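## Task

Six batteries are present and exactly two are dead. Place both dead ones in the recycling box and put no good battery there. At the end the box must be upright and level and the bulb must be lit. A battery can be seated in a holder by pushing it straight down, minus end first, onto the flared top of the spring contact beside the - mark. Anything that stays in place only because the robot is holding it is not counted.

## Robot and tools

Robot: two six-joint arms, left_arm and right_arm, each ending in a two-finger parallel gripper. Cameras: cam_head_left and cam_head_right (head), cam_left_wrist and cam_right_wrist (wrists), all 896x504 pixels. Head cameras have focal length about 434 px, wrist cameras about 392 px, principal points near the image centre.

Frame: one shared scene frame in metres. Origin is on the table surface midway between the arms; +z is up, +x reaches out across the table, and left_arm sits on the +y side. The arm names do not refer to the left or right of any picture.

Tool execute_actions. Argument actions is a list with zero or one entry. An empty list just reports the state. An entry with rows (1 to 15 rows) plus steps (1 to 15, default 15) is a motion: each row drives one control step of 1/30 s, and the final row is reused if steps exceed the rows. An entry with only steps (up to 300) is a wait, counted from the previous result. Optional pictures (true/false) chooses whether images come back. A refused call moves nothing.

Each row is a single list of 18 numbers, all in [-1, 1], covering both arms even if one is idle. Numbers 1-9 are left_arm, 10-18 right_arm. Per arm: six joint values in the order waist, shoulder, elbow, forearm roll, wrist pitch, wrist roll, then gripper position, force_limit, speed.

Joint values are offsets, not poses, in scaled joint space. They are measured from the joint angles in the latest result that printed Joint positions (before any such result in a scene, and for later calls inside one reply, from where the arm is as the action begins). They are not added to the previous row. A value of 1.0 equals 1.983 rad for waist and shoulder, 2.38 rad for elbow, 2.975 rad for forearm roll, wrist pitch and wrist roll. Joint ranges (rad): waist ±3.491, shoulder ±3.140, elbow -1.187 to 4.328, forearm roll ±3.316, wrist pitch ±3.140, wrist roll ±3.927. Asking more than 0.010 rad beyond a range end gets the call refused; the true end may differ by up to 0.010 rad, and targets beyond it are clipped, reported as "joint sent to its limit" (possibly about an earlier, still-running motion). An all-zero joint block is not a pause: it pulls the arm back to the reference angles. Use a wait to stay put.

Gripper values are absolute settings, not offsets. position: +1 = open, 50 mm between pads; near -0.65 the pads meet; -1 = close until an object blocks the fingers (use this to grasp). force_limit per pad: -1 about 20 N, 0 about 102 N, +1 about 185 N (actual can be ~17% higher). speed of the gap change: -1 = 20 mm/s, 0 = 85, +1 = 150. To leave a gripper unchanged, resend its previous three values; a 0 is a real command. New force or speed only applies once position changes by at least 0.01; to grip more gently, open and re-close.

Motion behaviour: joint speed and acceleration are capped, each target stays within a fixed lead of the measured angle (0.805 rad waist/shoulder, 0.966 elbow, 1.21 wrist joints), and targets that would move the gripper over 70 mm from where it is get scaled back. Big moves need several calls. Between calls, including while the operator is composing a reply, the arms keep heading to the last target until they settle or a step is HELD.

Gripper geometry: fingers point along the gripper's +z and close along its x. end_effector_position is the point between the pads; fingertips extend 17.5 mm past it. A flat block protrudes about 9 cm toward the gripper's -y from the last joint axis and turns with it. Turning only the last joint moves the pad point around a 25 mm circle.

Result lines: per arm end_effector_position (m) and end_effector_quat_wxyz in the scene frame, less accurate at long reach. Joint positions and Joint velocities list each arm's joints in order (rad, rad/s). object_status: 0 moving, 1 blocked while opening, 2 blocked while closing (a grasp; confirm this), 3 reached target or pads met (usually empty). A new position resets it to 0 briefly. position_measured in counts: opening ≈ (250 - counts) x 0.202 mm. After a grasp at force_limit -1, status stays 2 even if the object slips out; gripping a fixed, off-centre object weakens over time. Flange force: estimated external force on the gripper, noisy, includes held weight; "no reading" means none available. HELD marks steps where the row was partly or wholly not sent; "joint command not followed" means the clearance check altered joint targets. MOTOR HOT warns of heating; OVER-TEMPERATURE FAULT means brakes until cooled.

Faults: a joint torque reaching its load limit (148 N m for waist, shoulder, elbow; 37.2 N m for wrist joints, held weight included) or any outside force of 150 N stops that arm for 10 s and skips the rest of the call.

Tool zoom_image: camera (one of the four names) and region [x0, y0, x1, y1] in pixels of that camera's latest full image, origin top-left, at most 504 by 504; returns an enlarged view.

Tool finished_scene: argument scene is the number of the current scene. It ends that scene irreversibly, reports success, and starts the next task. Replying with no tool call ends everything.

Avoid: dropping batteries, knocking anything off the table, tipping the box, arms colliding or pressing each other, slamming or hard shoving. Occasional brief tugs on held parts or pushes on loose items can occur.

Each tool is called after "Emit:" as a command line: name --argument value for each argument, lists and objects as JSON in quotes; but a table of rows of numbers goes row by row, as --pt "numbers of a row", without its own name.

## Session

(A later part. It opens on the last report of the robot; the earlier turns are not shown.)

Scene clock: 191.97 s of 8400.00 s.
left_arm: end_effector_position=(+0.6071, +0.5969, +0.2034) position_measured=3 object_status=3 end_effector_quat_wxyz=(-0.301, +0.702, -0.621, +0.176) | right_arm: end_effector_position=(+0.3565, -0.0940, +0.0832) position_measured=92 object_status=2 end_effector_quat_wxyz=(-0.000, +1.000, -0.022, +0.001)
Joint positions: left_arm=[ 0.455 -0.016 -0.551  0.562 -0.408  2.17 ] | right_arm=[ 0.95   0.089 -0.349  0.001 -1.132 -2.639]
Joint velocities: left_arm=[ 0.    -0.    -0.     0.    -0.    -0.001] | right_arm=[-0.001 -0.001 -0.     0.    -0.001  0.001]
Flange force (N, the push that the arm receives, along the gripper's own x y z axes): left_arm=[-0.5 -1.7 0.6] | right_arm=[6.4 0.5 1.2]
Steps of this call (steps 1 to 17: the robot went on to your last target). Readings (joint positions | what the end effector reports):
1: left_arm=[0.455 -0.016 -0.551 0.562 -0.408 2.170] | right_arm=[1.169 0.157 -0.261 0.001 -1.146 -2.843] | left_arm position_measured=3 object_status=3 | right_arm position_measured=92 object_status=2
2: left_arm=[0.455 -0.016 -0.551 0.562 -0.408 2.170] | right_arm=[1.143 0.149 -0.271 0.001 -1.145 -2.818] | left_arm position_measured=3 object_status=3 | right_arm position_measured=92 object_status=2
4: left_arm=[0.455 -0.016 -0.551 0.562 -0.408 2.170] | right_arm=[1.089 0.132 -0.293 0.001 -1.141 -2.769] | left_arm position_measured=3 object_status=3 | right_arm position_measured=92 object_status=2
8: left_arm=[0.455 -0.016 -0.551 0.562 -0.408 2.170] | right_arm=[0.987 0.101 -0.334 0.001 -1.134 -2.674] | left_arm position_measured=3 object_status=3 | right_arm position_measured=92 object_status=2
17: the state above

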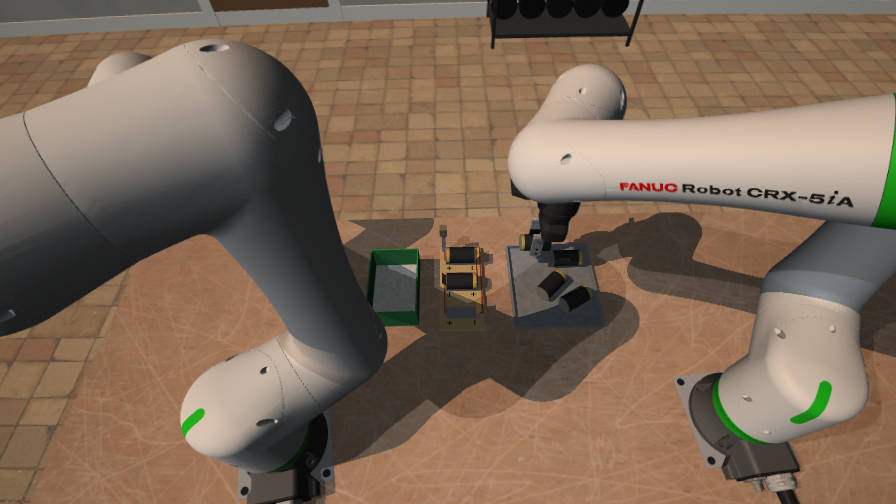

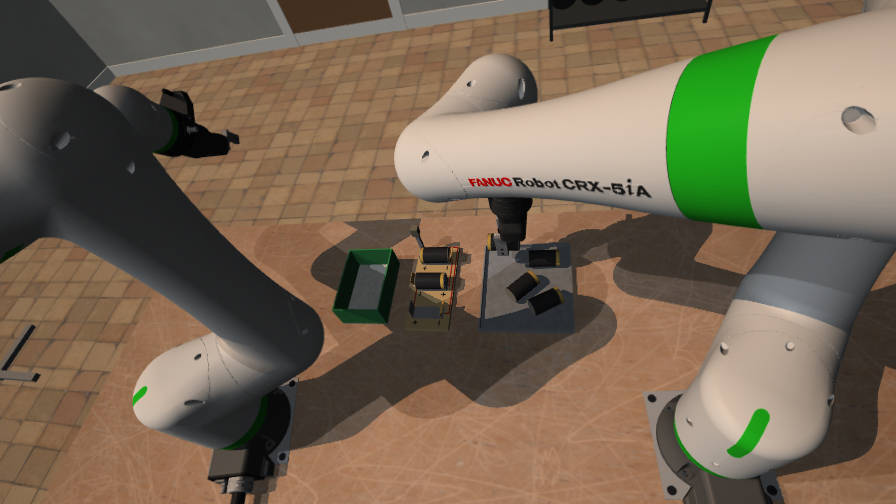

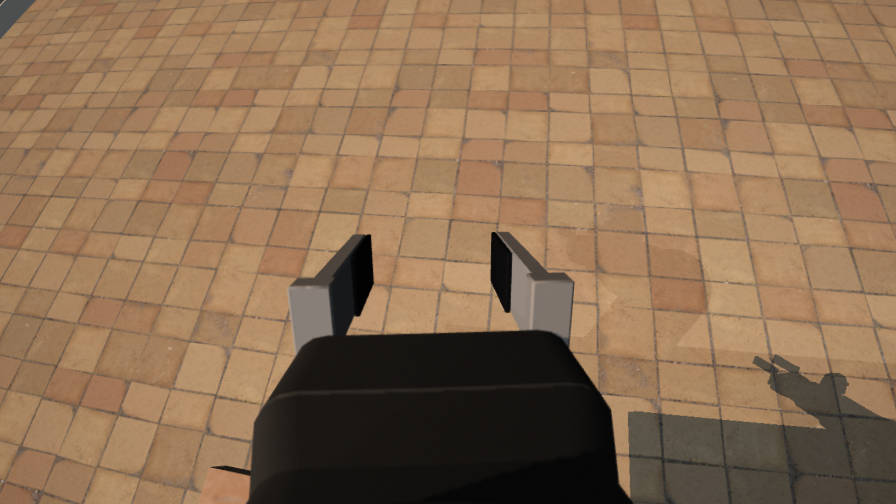

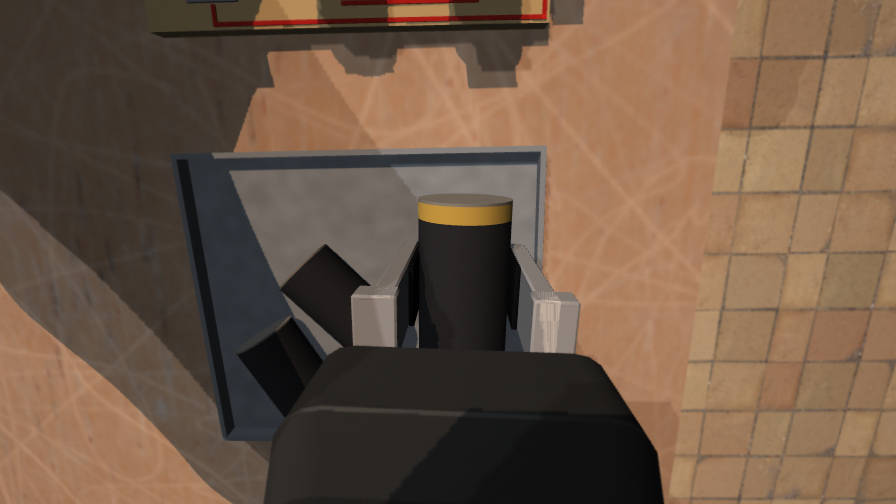

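Emit:
execute_actions --actions '[{"rows":[[0,0,0,0,0,0,1,0,0,0,0.035,-0.0248,0,0.043,0,-1,-0.2,0],[0,0,0,0,0,0,1,0,0,0,0.035,-0.0248,0,0.043,0,-1,-0.2,0],[0,0,0,0,0,0,1,0,0,0,0.035,-0.0248,0,0.043,0,-1,-0.2,0],[0,0,0,0,0,0,1,0,0,0,0.035,-0.0248,0,0.043,0,-1,-0.2,0],[0,0,0,0,0,0,1,0,0,0,0.035,-0.0248,0,0.043,0,-1,-0.2,0],[0,0,0,0,0,0,1,0,0,0,0.035,-0.0248,0,0.043,0,-1,-0.2,0],[0,0,0,0,0,0,1,0,0,0,0.0365,-0.0259,0,0.0449,0,-1,-0.2,0],[0,0,0,0,0,0,1,0,0,0,0.038,-0.027,0,0.0468,0,-1,-0.2,0],[0,0,0,0,0,0,1,0,0,0,0.0395,-0.028,0,0.0486,0,-1,-0.2,0],[0,0,0,0,0,0,1,0,0,0,0.0395,-0.028,0,0.0486,0,-1,-0.2,0],[0,0,0,0,0,0,1,0,0,0,0.0395,-0.028,0,0.0486,0,-1,-0.2,0],[0,0,0,0,0,0,1,0,0,0,0.0395,-0.028,0,0.0486,0,-1,-0.2,0],[0,0,0,0,0,0,1,0,0,0,0.0395,-0.028,0,0.0486,0,0.75,-0.2,0.3]],"steps":15}]' --pictures false

Emit:
execute_actions --actions '[{"rows":[[0,0,0,0,0,0,1,0,0,0,0,0,0,0,0,0.75,-0.2,0.3],[0,0,0,0,0,0,1,0,0,0,-0.028,0.02,0,-0.0347,0,0.75,-0.2,0.3],[0,0,0,0,0,0,1,0,0,0,-0.028,0.02,0,-0.0347,0,0.75,-0.2,0.3],[0,0,0,0,0,0,1,0,0,0,-0.028,0.02,0,-0.0347,0,0.75,-0.2,0.3],[0,0,0,0,0,0,1,0,0,0,-0.028,0.02,0,-0.0347,0,0.75,-0.2,0.3],[0,0,0,0,0,0,1,0,0,0,-0.028,0.02,0,-0.0347,0,0.75,-0.2,0.3],[0,0,0,0,0,0,1,0,0,0,-0.028,0.02,0,-0.0347,0,0.75,-0.2,0.3],[0,0,0,0,0,0,1,0,0,0,-0.028,0.02,0,-0.0347,0,0.75,-0.2,0.3],[0,0,0,0,0,0,1,0,0,0.0393,-0.0963,-0.0406,0,-0.032,0.2239,0.75,-0.2,0.3]],"steps":15}]' --pictures false

Emit:
execute_actions --actions '[{"steps":17}]'

Scene clock: 207.00 s of 8400.00 s.
left_arm: end_effector_position=(+0.6071, +0.5969, +0.2034) position_measured=3 object_status=3 end_effector_quat_wxyz=(-0.301, +0.702, -0.621, +0.176) | right_arm: end_effector_position=(+0.3572, -0.0928, +0.0248) position_measured=51 object_status=0 end_effector_quat_wxyz=(-0.000, +1.000, -0.022, +0.001)
Joint positions: left_arm=[ 0.455 -0.016 -0.551  0.562 -0.408  2.17 ] | right_arm=[ 0.95   0.167 -0.415  0.001 -0.987 -2.639]
Joint velocities: left_arm=[ 0.    -0.    -0.     0.001  0.    -0.   ] | right_arm=[ 0.001  0.002 -0.001  0.001 -0.    -0.   ]
Flange force (N, the push that the arm receives, along the gripper's own x y z axes): left_arm=[-0.7 -2.4 0.5] | right_arm=[4.0 0.0 -0.3]
Steps of this call (steps 1 to 15: the robot went on to your last target; steps 16 to 90: nothing new was sent; then 11.53 s passed at rest; steps 91 to 105: all 15 steps of this action). Readings (joint positions | what the end effector reports):
91: left_arm=[0.455 -0.016 -0.551 0.562 -0.408 2.170] | right_arm=[0.950 0.089 -0.349 0.001 -1.132 -2.639] | left_arm position_measured=3 object_status=3 | right_arm position_measured=92 object_status=2
92: left_arm=[0.455 -0.016 -0.551 0.562 -0.408 2.170] | right_arm=[0.950 0.091 -0.350 0.001 -1.128 -2.639] | left_arm position_measured=3 object_status=3 | right_arm position_measured=92 object_status=2
94: left_arm=[0.455 -0.016 -0.551 0.562 -0.408 2.170] | right_arm=[0.950 0.109 -0.366 0.001 -1.095 -2.639] | left_arm position_measured=3 object_status=3 | right_arm position_measured=92 object_status=2
98: left_arm=[0.455 -0.016 -0.551 0.562 -0.408 2.170] | right_arm=[0.950 0.158 -0.407 0.001 -1.007 -2.639] | left_arm position_measured=3 object_status=3 | right_arm position_measured=92 object_status=2
105: the state above

Scene clock: 207.50 s of 8400.00 s.
left_arm: end_effector_position=(+0.6071, +0.5969, +0.2034) position_measured=3 object_status=3 end_effector_quat_wxyz=(-0.301, +0.702, -0.621, +0.176) | right_arm: end_effector_position=(+0.3394, -0.0983, +0.0654) position_measured=41 object_status=3 end_effector_quat_wxyz=(+0.000, +0.998, +0.065, +0.000)
Joint positions: left_arm=[ 0.455 -0.016 -0.551  0.562 -0.408  2.17 ] | right_arm=[ 0.971  0.081 -0.404  0.001 -1.086 -2.485]
Joint velocities: left_arm=[-0.    -0.    -0.001 -0.    -0.    -0.001] | right_arm=[ 0.191 -0.309 -0.343 -0.     0.025  1.507]
Flange force (N, the push that the arm receives, along the gripper's own x y z axes): left_arm=[-0.6 -2.3 -0.1] | right_arm=[14.7 -5.8 1.3]
Steps of this call (steps 1 to 15: all 15 steps of this action). Readings (joint positions | what the end effector reports):
1: left_arm=[0.455 -0.016 -0.551 0.562 -0.408 2.170] | right_arm=[0.950 0.168 -0.415 0.001 -0.987 -2.639] | left_arm position_measured=3 object_status=3 | right_arm position_measured=41 object_status=0
2: left_arm=[0.455 -0.016 -0.551 0.562 -0.408 2.170] | right_arm=[0.950 0.168 -0.415 0.001 -0.987 -2.639] | left_arm position_measured=3 object_status=3 | right_arm position_measured=41 object_status=0
4: left_arm=[0.455 -0.016 -0.551 0.562 -0.408 2.170] | right_arm=[0.950 0.159 -0.408 0.001 -1.004 -2.639] | left_arm position_measured=3 object_status=3 | right_arm position_measured=41 object_status=0
8: left_arm=[0.455 -0.016 -0.551 0.562 -0.408 2.170] | right_arm=[0.950 0.115 -0.370 0.001 -1.085 -2.639] | left_arm position_measured=3 object_status=3 | right_arm position_measured=41 object_status=3
15: the state above

Scene clock: 208.07 s of 8400.00 s.
left_arm: end_effector_position=(+0.6071, +0.5969, +0.2034) position_measured=3 object_status=3 end_effector_quat_wxyz=(-0.301, +0.702, -0.621, +0.176) | right_arm: end_effector_position=(+0.2897, -0.1249, +0.0653) position_measured=41 object_status=3 end_effector_quat_wxyz=(+0.000, +0.940, +0.342, +0.000)
Joint positions: left_arm=[ 0.455 -0.016 -0.551  0.562 -0.408  2.17 ] | right_arm=[ 1.028 -0.023 -0.512  0.001 -1.082 -1.973]
Joint velocities: left_arm=[ 0.    -0.     0.     0.    -0.    -0.001] | right_arm=[ 0.    -0.001 -0.001  0.002 -0.     0.001]
Flange force (N, the push that the arm receives, along the gripper's own x y z axes): left_arm=[-0.7 -1.9 -0.2] | right_arm=[-1.4 2.5 -2.3]
Steps of this call (steps 1 to 17: the robot went on to your last target). Readings (joint positions | what the end effector reports):
1: left_arm=[0.455 -0.016 -0.551 0.562 -0.408 2.170] | right_arm=[0.978 0.069 -0.417 0.001 -1.085 -2.430] | left_arm position_measured=3 object_status=3 | right_arm position_measured=41 object_status=3
2: left_arm=[0.455 -0.016 -0.551 0.562 -0.408 2.170] | right_arm=[0.986 0.056 -0.431 0.001 -1.085 -2.365] | left_arm position_measured=3 object_status=3 | right_arm position_measured=41 object_status=3
4: left_arm=[0.455 -0.016 -0.551 0.562 -0.408 2.170] | right_arm=[1.001 0.027 -0.461 0.001 -1.084 -2.224] | left_arm position_measured=3 object_status=3 | right_arm position_measured=41 object_status=3
8: left_arm=[0.455 -0.016 -0.551 0.562 -0.408 2.170] | right_arm=[1.022 -0.012 -0.500 0.001 -1.083 -2.030] | left_arm position_measured=3 object_status=3 | right_arm position_measured=41 object_status=3
17: the state above

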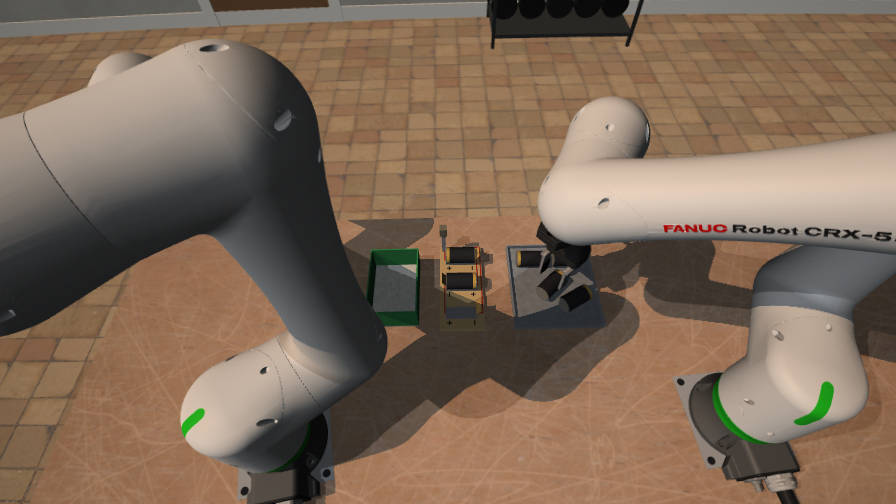

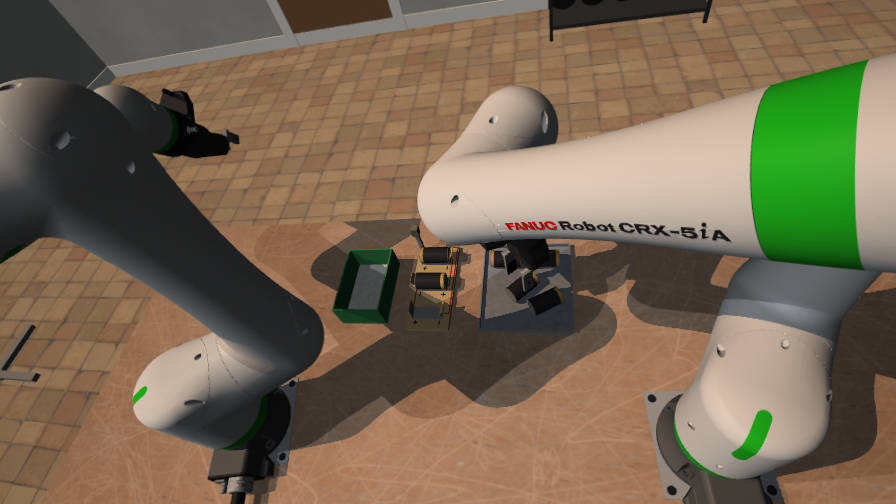

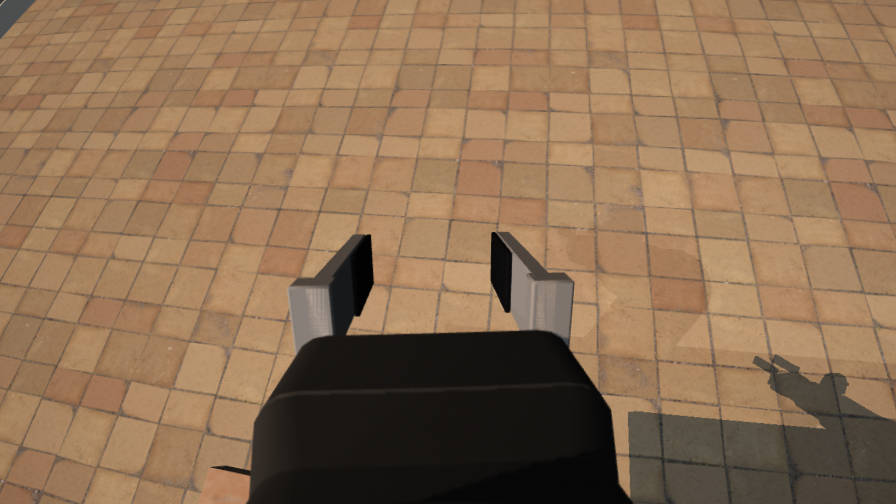

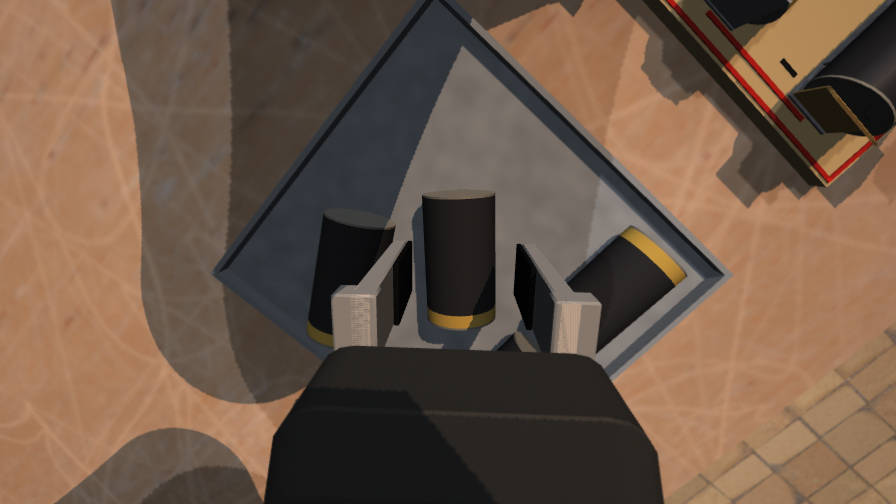

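Emit:
execute_actions --actions '[{"rows":[[0,0,0,0,0,0,1,0,0,0,0,0,0,0,0.0134,0.75,-0.2,0.3],[0,0,0,0,0,0,1,0,0,0,0,0,0,0,0.0134,0.75,-0.2,0.3],[0,0,0,0,0,0,1,0,0,0,0,0,0,0,0.0134,0.75,-0.2,0.3],[0,0,0,0,0,0,1,0,0,0,0.0304,-0.0214,0,0.0374,0.0134,0.75,-0.2,0.3],[0,0,0,0,0,0,1,0,0,0,0.0304,-0.0214,0,0.0374,0.0134,0.75,-0.2,0.3],[0,0,0,0,0,0,1,0,0,0,0.0304,-0.0214,0,0.0374,0.0134,0.75,-0.2,0.3],[0,0,0,0,0,0,1,0,0,0,0.0304,-0.0214,0,0.0374,0.0134,0.75,-0.2,0.3],[0,0,0,0,0,0,1,0,0,0,0.0304,-0.0214,0,0.0374,0.0134,0.75,-0.2,0.3],[0,0,0,0,0,0,1,0,0,0,0.0304,-0.0214,0,0.0374,0.0134,0.75,-0.2,0.3],[0,0,0,0,0,0,1,0,0,0,0.0304,-0.0214,0,0.0374,0.0134,0.75,-0.2,0.3],[0,0,0,0,0,0,1,0,0,0,0.0304,-0.0214,0,0.0374,0.0134,0.75,-0.2,0.3],[0,0,0,0,0,0,1,0,0,0,0.0304,-0.0214,0,0.0374,0.0134,0.75,-0.2,0.3],[0,0,0,0,0,0,1,0,0,0,0.0304,-0.0214,0,0.0374,0.0134,-1,0,0]],"steps":15}]' --pictures false

Emit:
execute_actions --actions '[{"steps":11}]'

Scene clock: 216.30 s of 8400.00 s.
left_arm: end_effector_position=(+0.6071, +0.5969, +0.2034) position_measured=3 object_status=3 end_effector_quat_wxyz=(-0.301, +0.702, -0.621, +0.176) | right_arm: end_effector_position=(+0.2890, -0.1255, +0.0243) position_measured=74 object_status=0 end_effector_quat_wxyz=(+0.000, +0.932, +0.361, +0.000)
Joint positions: left_arm=[ 0.455 -0.016 -0.551  0.562 -0.408  2.17 ] | right_arm=[ 1.028  0.037 -0.563  0.001 -0.971 -1.933]
Joint velocities: left_arm=[ 0.     0.     0.001  0.001 -0.    -0.001] | right_arm=[-0.001  0.     0.    -0.001 -0.001  0.001]
Flange force (N, the push that the arm receives, along the gripper's own x y z axes): left_arm=[0.0 -1.6 -0.6] | right_arm=[5.5 3.8 -0.6]
Steps of this call (steps 1 to 15: the robot went on to your last target; steps 16 to 90: nothing new was sent; then 4.73 s passed at rest; steps 91 to 105: all 15 steps of this action). Readings (joint positions | what the end effector reports):
91: left_arm=[0.455 -0.016 -0.551 0.562 -0.408 2.170] | right_arm=[1.028 -0.024 -0.512 0.001 -1.082 -1.972] | left_arm position_measured=3 object_status=3 | right_arm position_measured=41 object_status=3
92: left_arm=[0.455 -0.016 -0.551 0.562 -0.408 2.170] | right_arm=[1.028 -0.024 -0.512 0.001 -1.082 -1.968] | left_arm position_measured=3 object_status=3 | right_arm position_measured=41 object_status=3
94: left_arm=[0.455 -0.016 -0.551 0.562 -0.408 2.170] | right_arm=[1.028 -0.024 -0.512 0.001 -1.082 -1.942] | left_arm position_measured=3 object_status=3 | right_arm position_measured=41 object_status=3
98: left_arm=[0.455 -0.016 -0.551 0.562 -0.408 2.170] | right_arm=[1.028 0.010 -0.542 0.001 -1.020 -1.933] | left_arm position_measured=3 object_status=3 | right_arm position_measured=41 object_status=3
105: the state above

Scene clock: 216.67 s of 8400.00 s.
left_arm: end_effector_position=(+0.6071, +0.5969, +0.2034) position_measured=3 object_status=3 end_effector_quat_wxyz=(-0.301, +0.702, -0.621, +0.176) | right_arm: end_effector_position=(+0.2890, -0.1255, +0.0242) position_measured=94 object_status=2 end_effector_quat_wxyz=(+0.000, +0.932, +0.361, +0.000)
Joint positions: left_arm=[ 0.455 -0.016 -0.551  0.562 -0.408  2.17 ] | right_arm=[ 1.028  0.037 -0.563  0.001 -0.971 -1.933]
Joint velocities: left_arm=[-0.     0.     0.001  0.    -0.    -0.001] | right_arm=[-0.    -0.001  0.    -0.001 -0.001  0.001]
Flange force (N, the push that the arm receives, along the gripper's own x y z axes): left_arm=[0.1 -2.7 0.9] | right_arm=[1.9 2.7 1.1]
Steps of this call (steps 1 to 11: the robot went on to your last target). Readings (joint positions | what the end effector reports):
1: left_arm=[0.455 -0.016 -0.551 0.562 -0.408 2.170] | right_arm=[1.028 0.037 -0.563 0.001 -0.971 -1.933] | left_arm position_measured=3 object_status=3 | right_arm position_measured=88 object_status=0
2: left_arm=[0.455 -0.016 -0.551 0.562 -0.408 2.170] | right_arm=[1.028 0.037 -0.563 0.001 -0.971 -1.933] | left_arm position_measured=3 object_status=3 | right_arm position_measured=94 object_status=0
4: left_arm=[0.455 -0.016 -0.551 0.562 -0.408 2.170] | right_arm=[1.028 0.037 -0.563 0.001 -0.971 -1.933] | left_arm position_measured=3 object_status=3 | right_arm position_measured=94 object_status=0
8: left_arm=[0.455 -0.016 -0.551 0.562 -0.408 2.170] | right_arm=[1.028 0.037 -0.563 0.001 -0.971 -1.933] | left_arm position_measured=3 object_status=3 | right_arm position_measured=94 object_status=2
11: the state above

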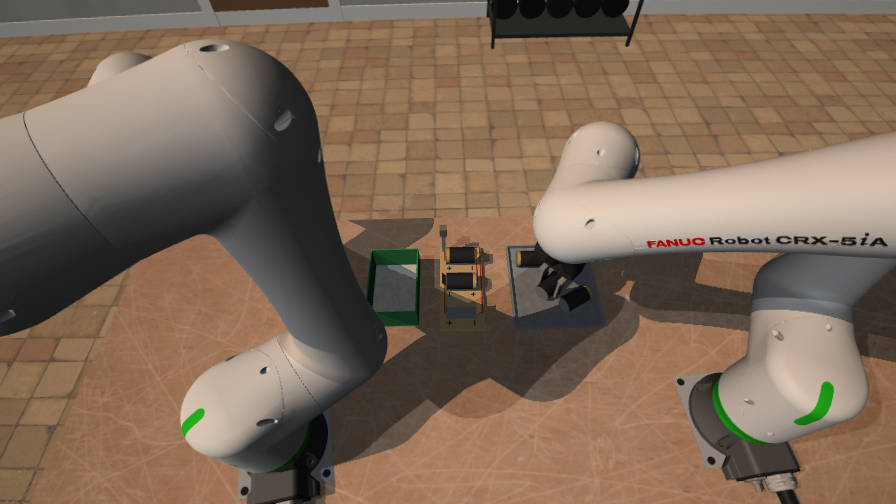

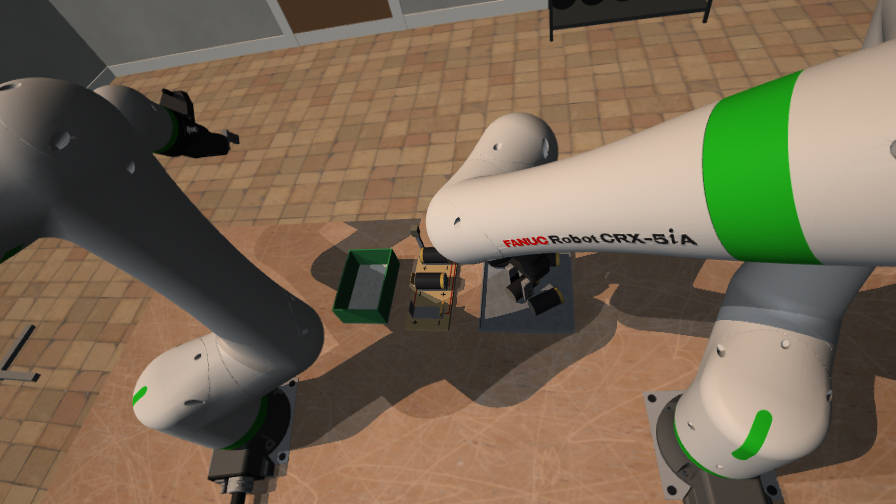

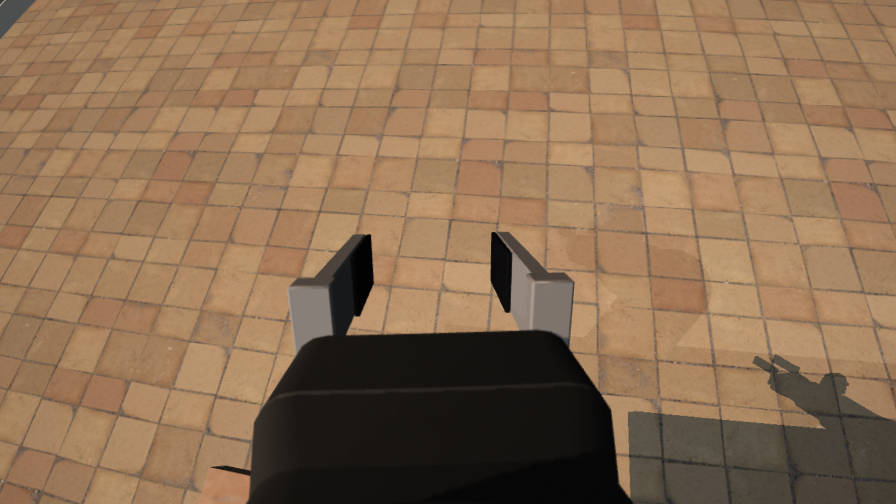

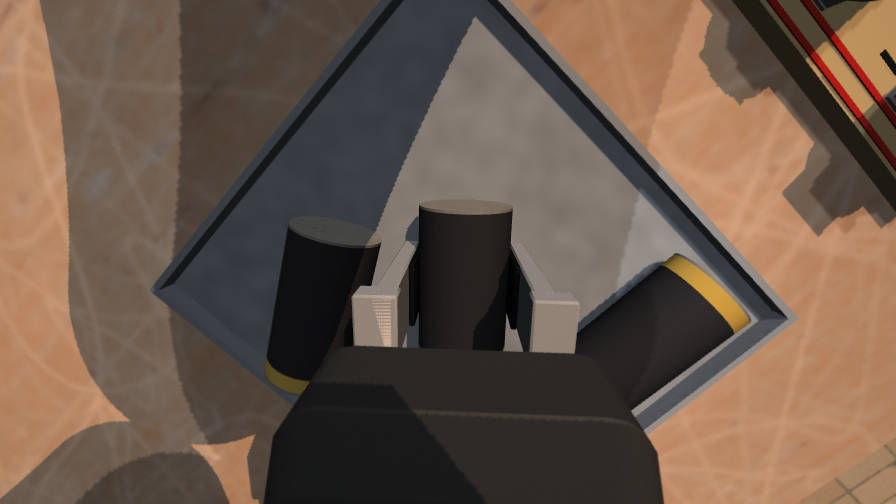

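Emit:
execute_actions --actions '[{"rows":[[0,0,0,0,0,0,1,0,0,0,-0.044,0.033,0,-0.056,0,-1,0,0],[0,0,0,0,0,0,1,0,0,0,-0.044,0.033,0,-0.056,0,-1,0,0],[0,0,0,0,0,0,1,0,0,0,-0.044,0.033,0,-0.056,0,-1,0,0],[0,0,0,0,0,0,1,0,0,0,-0.044,0.033,0,-0.056,0,-1,0,0],[0,0,0,0,0,0,1,0,0,0,-0.044,0.033,0,-0.056,0,-1,0,0],[0,0,0,0,0,0,1,0,0,0,-0.044,0.033,0,-0.056,0,-1,0,0],[0,0,0,0,0,0,1,0,0,0,-0.044,0.033,0,-0.056,0,-1,0,0],[0,0,0,0,0,0,1,0,0,0.1543,0.1409,0.2013,0,-0.067,0.6988,-1,0,0]],"steps":15}]' --pictures false

Emit:
execute_actions --actions '[{"steps":30}]'

Scene clock: 225.80 s of 8400.00 s.
left_arm: end_effector_position=(+0.6071, +0.5969, +0.2034) position_measured=3 object_status=3 end_effector_quat_wxyz=(-0.301, +0.702, -0.621, +0.176) | right_arm: end_effector_position=(+0.2890, -0.0751, +0.1096) position_measured=94 object_status=2 end_effector_quat_wxyz=(-0.016, +0.878, +0.477, +0.022)
Joint positions: left_arm=[ 0.455 -0.016 -0.551  0.562 -0.408  2.17 ] | right_arm=[ 1.079 -0.005 -0.382  0.001 -1.141 -1.728]
Joint velocities: left_arm=[-0.    -0.     0.     0.002 -0.    -0.   ] | right_arm=[ 0.437  0.46   0.563 -0.001 -0.037  1.745]
Flange force (N, the push that the arm receives, along the gripper's own x y z axes): left_arm=[-0.7 -1.2 -1.3] | right_arm=[-0.5 10.2 -9.5]
Steps of this call (steps 1 to 15: the robot went on to your last target; steps 16 to 90: nothing new was sent; then 5.63 s passed at rest; steps 91 to 105: all 15 steps of this action). Readings (joint positions | what the end effector reports):
91: left_arm=[0.455 -0.016 -0.551 0.562 -0.408 2.170] | right_arm=[1.028 0.037 -0.563 0.001 -0.971 -1.933] | left_arm position_measured=3 object_status=3 | right_arm position_measured=94 object_status=2
92: left_arm=[0.455 -0.016 -0.551 0.562 -0.408 2.170] | right_arm=[1.028 0.035 -0.561 0.001 -0.975 -1.933] | left_arm position_measured=3 object_status=3 | right_arm position_measured=94 object_status=2
94: left_arm=[0.455 -0.016 -0.551 0.562 -0.408 2.170] | right_arm=[1.028 0.018 -0.545 0.001 -1.009 -1.933] | left_arm position_measured=3 object_status=3 | right_arm position_measured=94 object_status=2
98: left_arm=[0.455 -0.016 -0.551 0.562 -0.408 2.170] | right_arm=[1.028 -0.042 -0.491 0.001 -1.122 -1.933] | left_arm position_measured=3 object_status=3 | right_arm position_measured=94 object_status=2
105: the state above

Scene clock: 226.80 s of 8400.00 s.
left_arm: end_effector_position=(+0.6071, +0.5969, +0.2034) position_measured=3 object_status=3 end_effector_quat_wxyz=(-0.301, +0.702, -0.621, +0.176) | right_arm: end_effector_position=(+0.2357, +0.0554, +0.0794) position_measured=94 object_status=2 end_effector_quat_wxyz=(+0.001, +0.009, +1.000, +0.000)
Joint positions: left_arm=[ 0.455 -0.016 -0.551  0.562 -0.408  2.17 ] | right_arm=[ 1.334  0.316 -0.084  0.001 -1.171  0.146]
Joint velocities: left_arm=[-0.  0. -0.  0. -0.  0.] | right_arm=[ 0.001  0.     0.001 -0.002 -0.     0.002]
Flange force (N, the push that the arm receives, along the gripper's own x y z axes): left_arm=[-0.9 -0.1 0.0] | right_arm=[-5.0 3.1 2.0]
Steps of this call (steps 1 to 30: the robot went on to your last target). Readings (joint positions | what the end effector reports):
1: left_arm=[0.455 -0.016 -0.551 0.562 -0.408 2.170] | right_arm=[1.095 0.012 -0.363 0.001 -1.142 -1.664] | left_arm position_measured=3 object_status=3 | right_arm position_measured=94 object_status=2
2: left_arm=[0.455 -0.016 -0.551 0.562 -0.408 2.170] | right_arm=[1.111 0.031 -0.344 0.001 -1.144 -1.592] | left_arm position_measured=3 object_status=3 | right_arm position_measured=94 object_status=2
4: left_arm=[0.455 -0.016 -0.551 0.562 -0.408 2.170] | right_arm=[1.143 0.072 -0.307 0.001 -1.147 -1.430] | left_arm position_measured=3 object_status=3 | right_arm position_measured=94 object_status=2
8: left_arm=[0.455 -0.016 -0.551 0.562 -0.408 2.170] | right_arm=[1.203 0.149 -0.237 0.001 -1.155 -1.051] | left_arm position_measured=3 object_status=3 | right_arm position_measured=94 object_status=2
30: the state above

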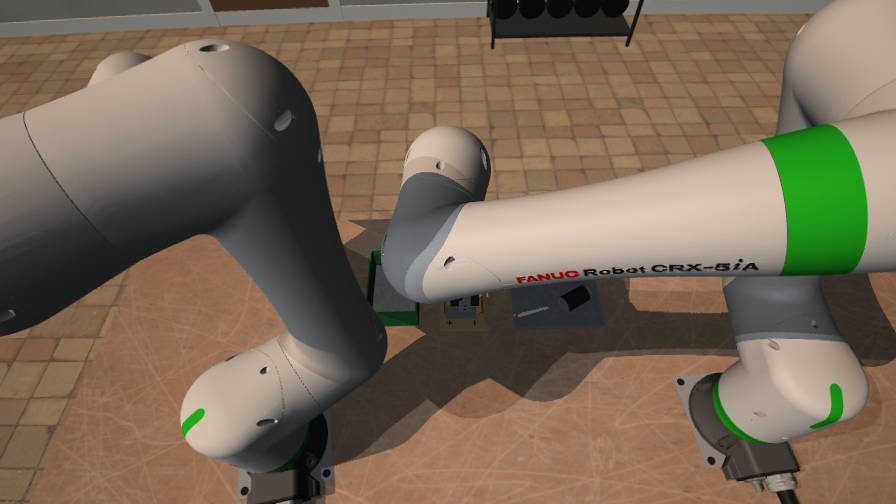

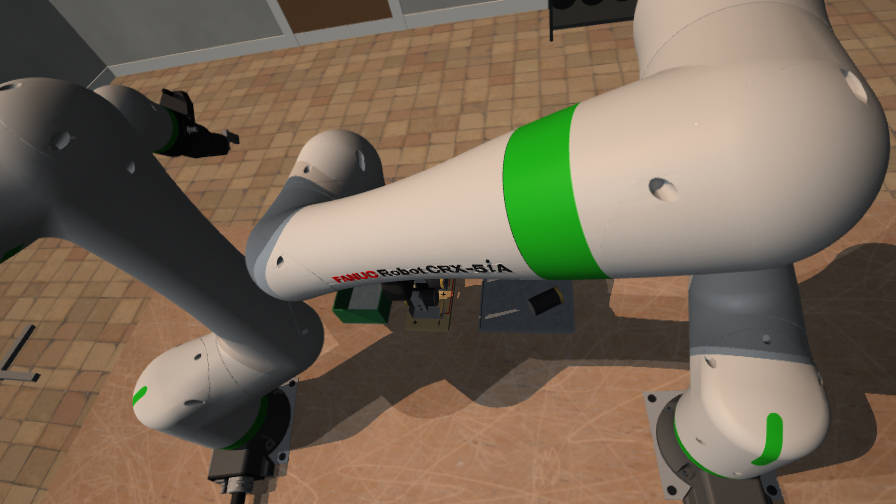

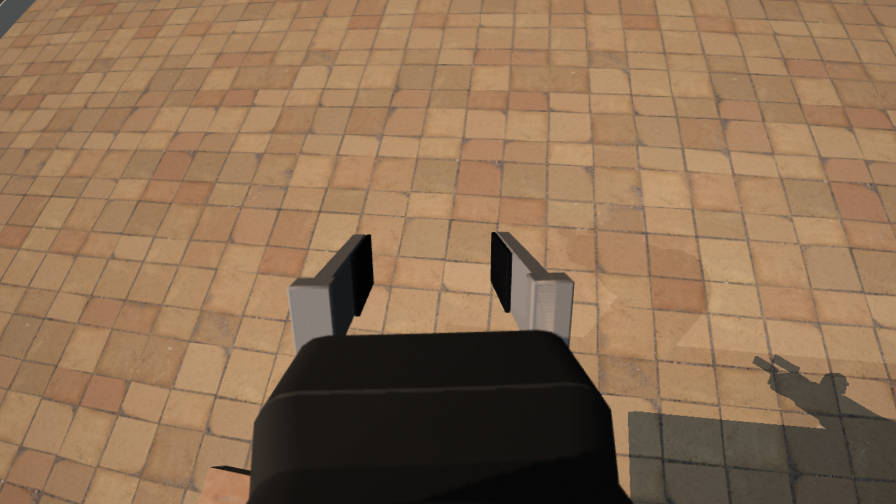

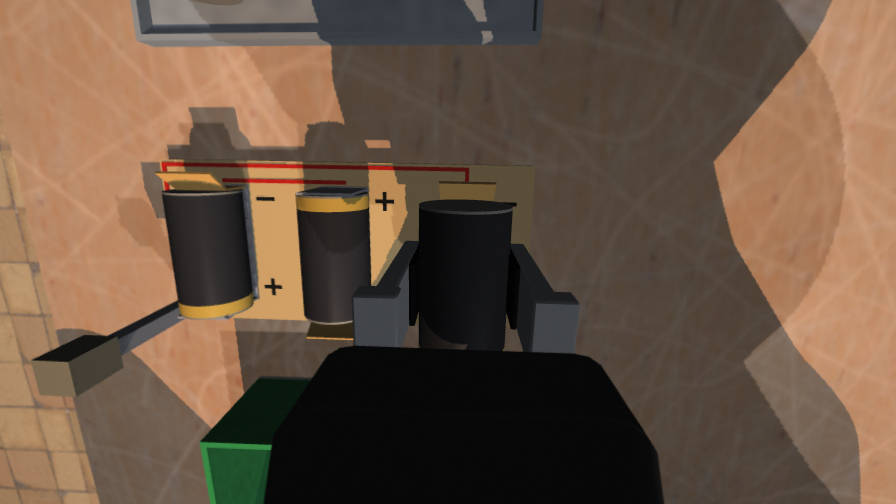

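Emit:
execute_actions --actions '[{"rows":[[0,0,0,0,0,0,1,0,0,0.0018,0.0057,-0.0087,0,0.0108,-0.0012,-1,0,0],[0,0,0,0,0,0,1,0,0,0.0018,0.0057,-0.0087,0,0.0108,-0.0012,-1,0,0],[0,0,0,0,0,0,1,0,0,0.0018,0.0057,-0.0087,0,0.0108,-0.0012,-1,0,0],[0,0,0,0,0,0,1,0,0,0.0018,0.0057,-0.0087,0,0.0108,-0.0012,-1,0,0],[0,0,0,0,0,0,1,0,0,0.0018,0.0072,-0.01,0,0.0128,-0.0012,-1,0,0],[0,0,0,0,0,0,1,0,0,0.0018,0.0087,-0.0112,0,0.0148,-0.0012,-1,0,0],[0,0,0,0,0,0,1,0,0,0.0018,0.0101,-0.0125,0,0.0168,-0.0012,-1,0,0],[0,0,0,0,0,0,1,0,0,0.0018,0.0116,-0.0138,0,0.0188,-0.0012,-1,0,0],[0,0,0,0,0,0,1,0,0,0.0018,0.0131,-0.015,0,0.0208,-0.0012,-1,0,0],[0,0,0,0,0,0,1,0,0,0.0018,0.0146,-0.0163,0,0.0228,-0.0012,-1,0,0]],"steps":15}]'

Scene clock: 236.20 s of 8400.00 s.
left_arm: end_effector_position=(+0.6071, +0.5969, +0.2034) position_measured=3 object_status=3 end_effector_quat_wxyz=(-0.301, +0.702, -0.621, +0.176) | right_arm: end_effector_position=(+0.2338, +0.0552, +0.0492) position_measured=94 object_status=2 end_effector_quat_wxyz=(+0.001, +0.009, +1.000, +0.000)
Joint positions: left_arm=[ 0.455 -0.016 -0.551  0.562 -0.408  2.17 ] | right_arm=[ 1.337  0.345 -0.122  0.001 -1.103  0.143]
Joint velocities: left_arm=[ 0.     0.    -0.002 -0.    -0.    -0.001] | right_arm=[ 0.001 -0.001 -0.001 -0.001  0.002  0.001]
Flange force (N, the push that the arm receives, along the gripper's own x y z axes): left_arm=[0.2 -2.1 0.4] | right_arm=[-7.3 3.6 1.4]
Steps of this call (steps 1 to 15: the robot went on to your last target; steps 16 to 90: nothing new was sent; then 5.90 s passed at rest; steps 91 to 105: all 15 steps of this action). Readings (joint positions | what the end effector reports):
91: left_arm=[0.455 -0.016 -0.551 0.562 -0.408 2.170] | right_arm=[1.334 0.316 -0.084 0.001 -1.171 0.146] | left_arm position_measured=3 object_status=3 | right_arm position_measured=94 object_status=2
92: left_arm=[0.455 -0.016 -0.551 0.562 -0.408 2.170] | right_arm=[1.334 0.318 -0.086 0.001 -1.166 0.146] | left_arm position_measured=3 object_status=3 | right_arm position_measured=94 object_status=2
94: left_arm=[0.455 -0.016 -0.551 0.562 -0.408 2.170] | right_arm=[1.337 0.326 -0.101 0.001 -1.144 0.144] | left_arm position_measured=3 object_status=3 | right_arm position_measured=94 object_status=2
98: left_arm=[0.455 -0.016 -0.551 0.562 -0.408 2.170] | right_arm=[1.337 0.334 -0.111 0.001 -1.126 0.143] | left_arm position_measured=3 object_status=3 | right_arm position_measured=94 object_status=2
105: the state above

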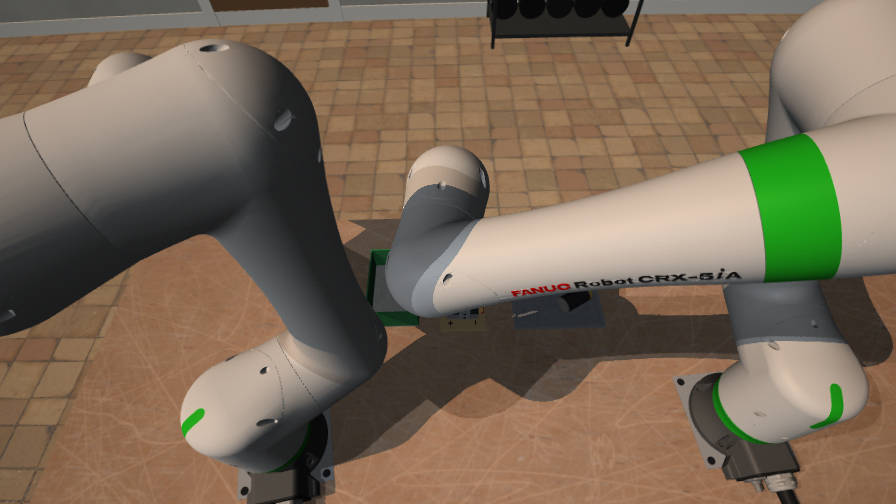

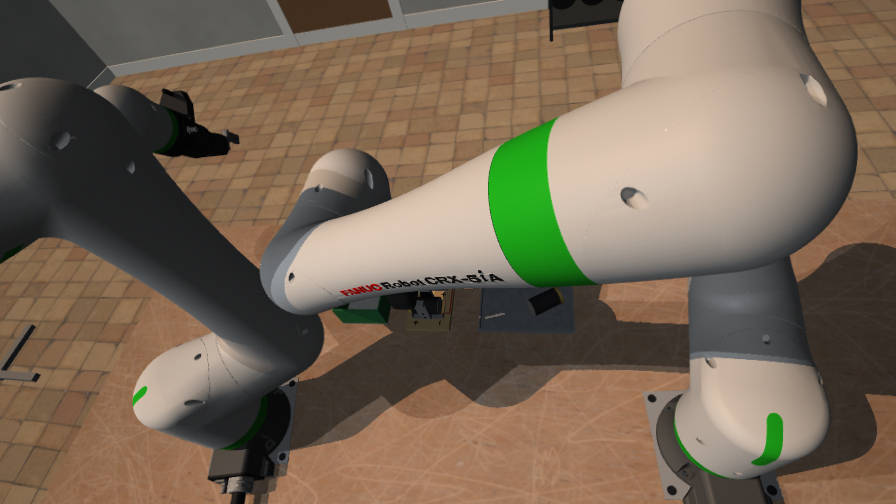

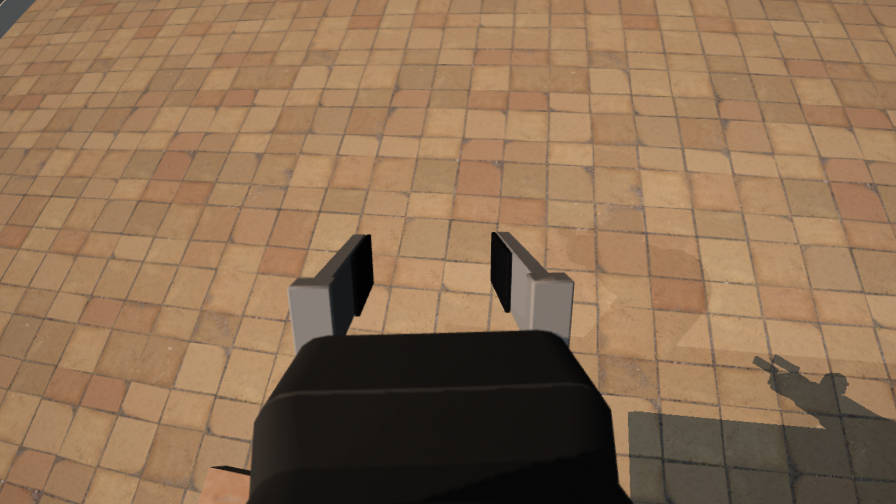

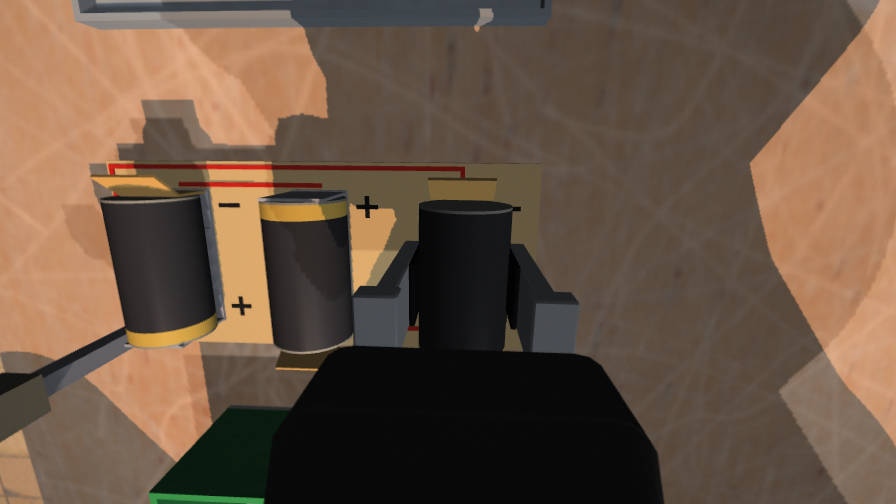

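Emit:
execute_actions --actions '[{"rows":[[0,0,0,0,0,0,1,0,0,-0.0007,0.0015,-0.0012,0,0.002,0,-1,0,0],[0,0,0,0,0,0,1,0,0,-0.0007,0.003,-0.0025,0,0.004,0,-1,0,0],[0,0,0,0,0,0,1,0,0,-0.0007,0.0046,-0.0037,0,0.006,0,-1,0,0],[0,0,0,0,0,0,1,0,0,-0.0007,0.0061,-0.0049,0,0.008,0,-1,0,0],[0,0,0,0,0,0,1,0,0,-0.0007,0.0077,-0.0062,0,0.010,0,-1,0,0],[0,0,0,0,0,0,1,0,0,-0.0007,0.0085,-0.0068,0,0.011,0,-1,0,0],[0,0,0,0,0,0,1,0,0,-0.0007,0.0092,-0.0074,0,0.012,0,-1,0,0]],"steps":13}]' --pictures false

Scene clock: 239.97 s of 8400.00 s.
left_arm: end_effector_position=(+0.6071, +0.5969, +0.2034) position_measured=3 object_status=3 end_effector_quat_wxyz=(-0.301, +0.702, -0.621, +0.176) | right_arm: end_effector_position=(+0.2344, +0.0547, +0.0330) position_measured=94 object_status=2 end_effector_quat_wxyz=(+0.001, +0.010, +1.000, +0.000)
Joint positions: left_arm=[ 0.455 -0.016 -0.551  0.562 -0.408  2.17 ] | right_arm=[ 1.336  0.363 -0.14   0.001 -1.067  0.143]
Joint velocities: left_arm=[-0.    -0.     0.001  0.002  0.    -0.001] | right_arm=[ 0.     0.001 -0.001  0.     0.001 -0.   ]
Flange force (N, the push that the arm receives, along the gripper's own x y z axes): left_arm=[-0.8 -1.3 -0.2] | right_arm=[-1.6 3.4 -6.2]
Steps of this call (steps 1 to 15: the robot went on to your last target; steps 16 to 90: nothing new was sent; then 0.33 s passed at rest; steps 91 to 103: all 13 steps of this action). Readings (joint positions | what the end effector reports):
91: left_arm=[0.455 -0.016 -0.551 0.562 -0.408 2.170] | right_arm=[1.337 0.345 -0.122 0.001 -1.103 0.143] | left_arm position_measured=3 object_status=3 | right_arm position_measured=94 object_status=2
92: left_arm=[0.455 -0.016 -0.551 0.562 -0.408 2.170] | right_arm=[1.337 0.346 -0.124 0.001 -1.100 0.143] | left_arm position_measured=3 object_status=3 | right_arm position_measured=94 object_status=2
94: left_arm=[0.455 -0.016 -0.551 0.562 -0.408 2.170] | right_arm=[1.336 0.351 -0.129 0.001 -1.090 0.143] | left_arm position_measured=3 object_status=3 | right_arm position_measured=94 object_status=2
98: left_arm=[0.455 -0.016 -0.551 0.562 -0.408 2.170] | right_arm=[1.336 0.362 -0.139 0.001 -1.070 0.143] | left_arm position_measured=3 object_status=3 | right_arm position_measured=94 object_status=2
103: the state above


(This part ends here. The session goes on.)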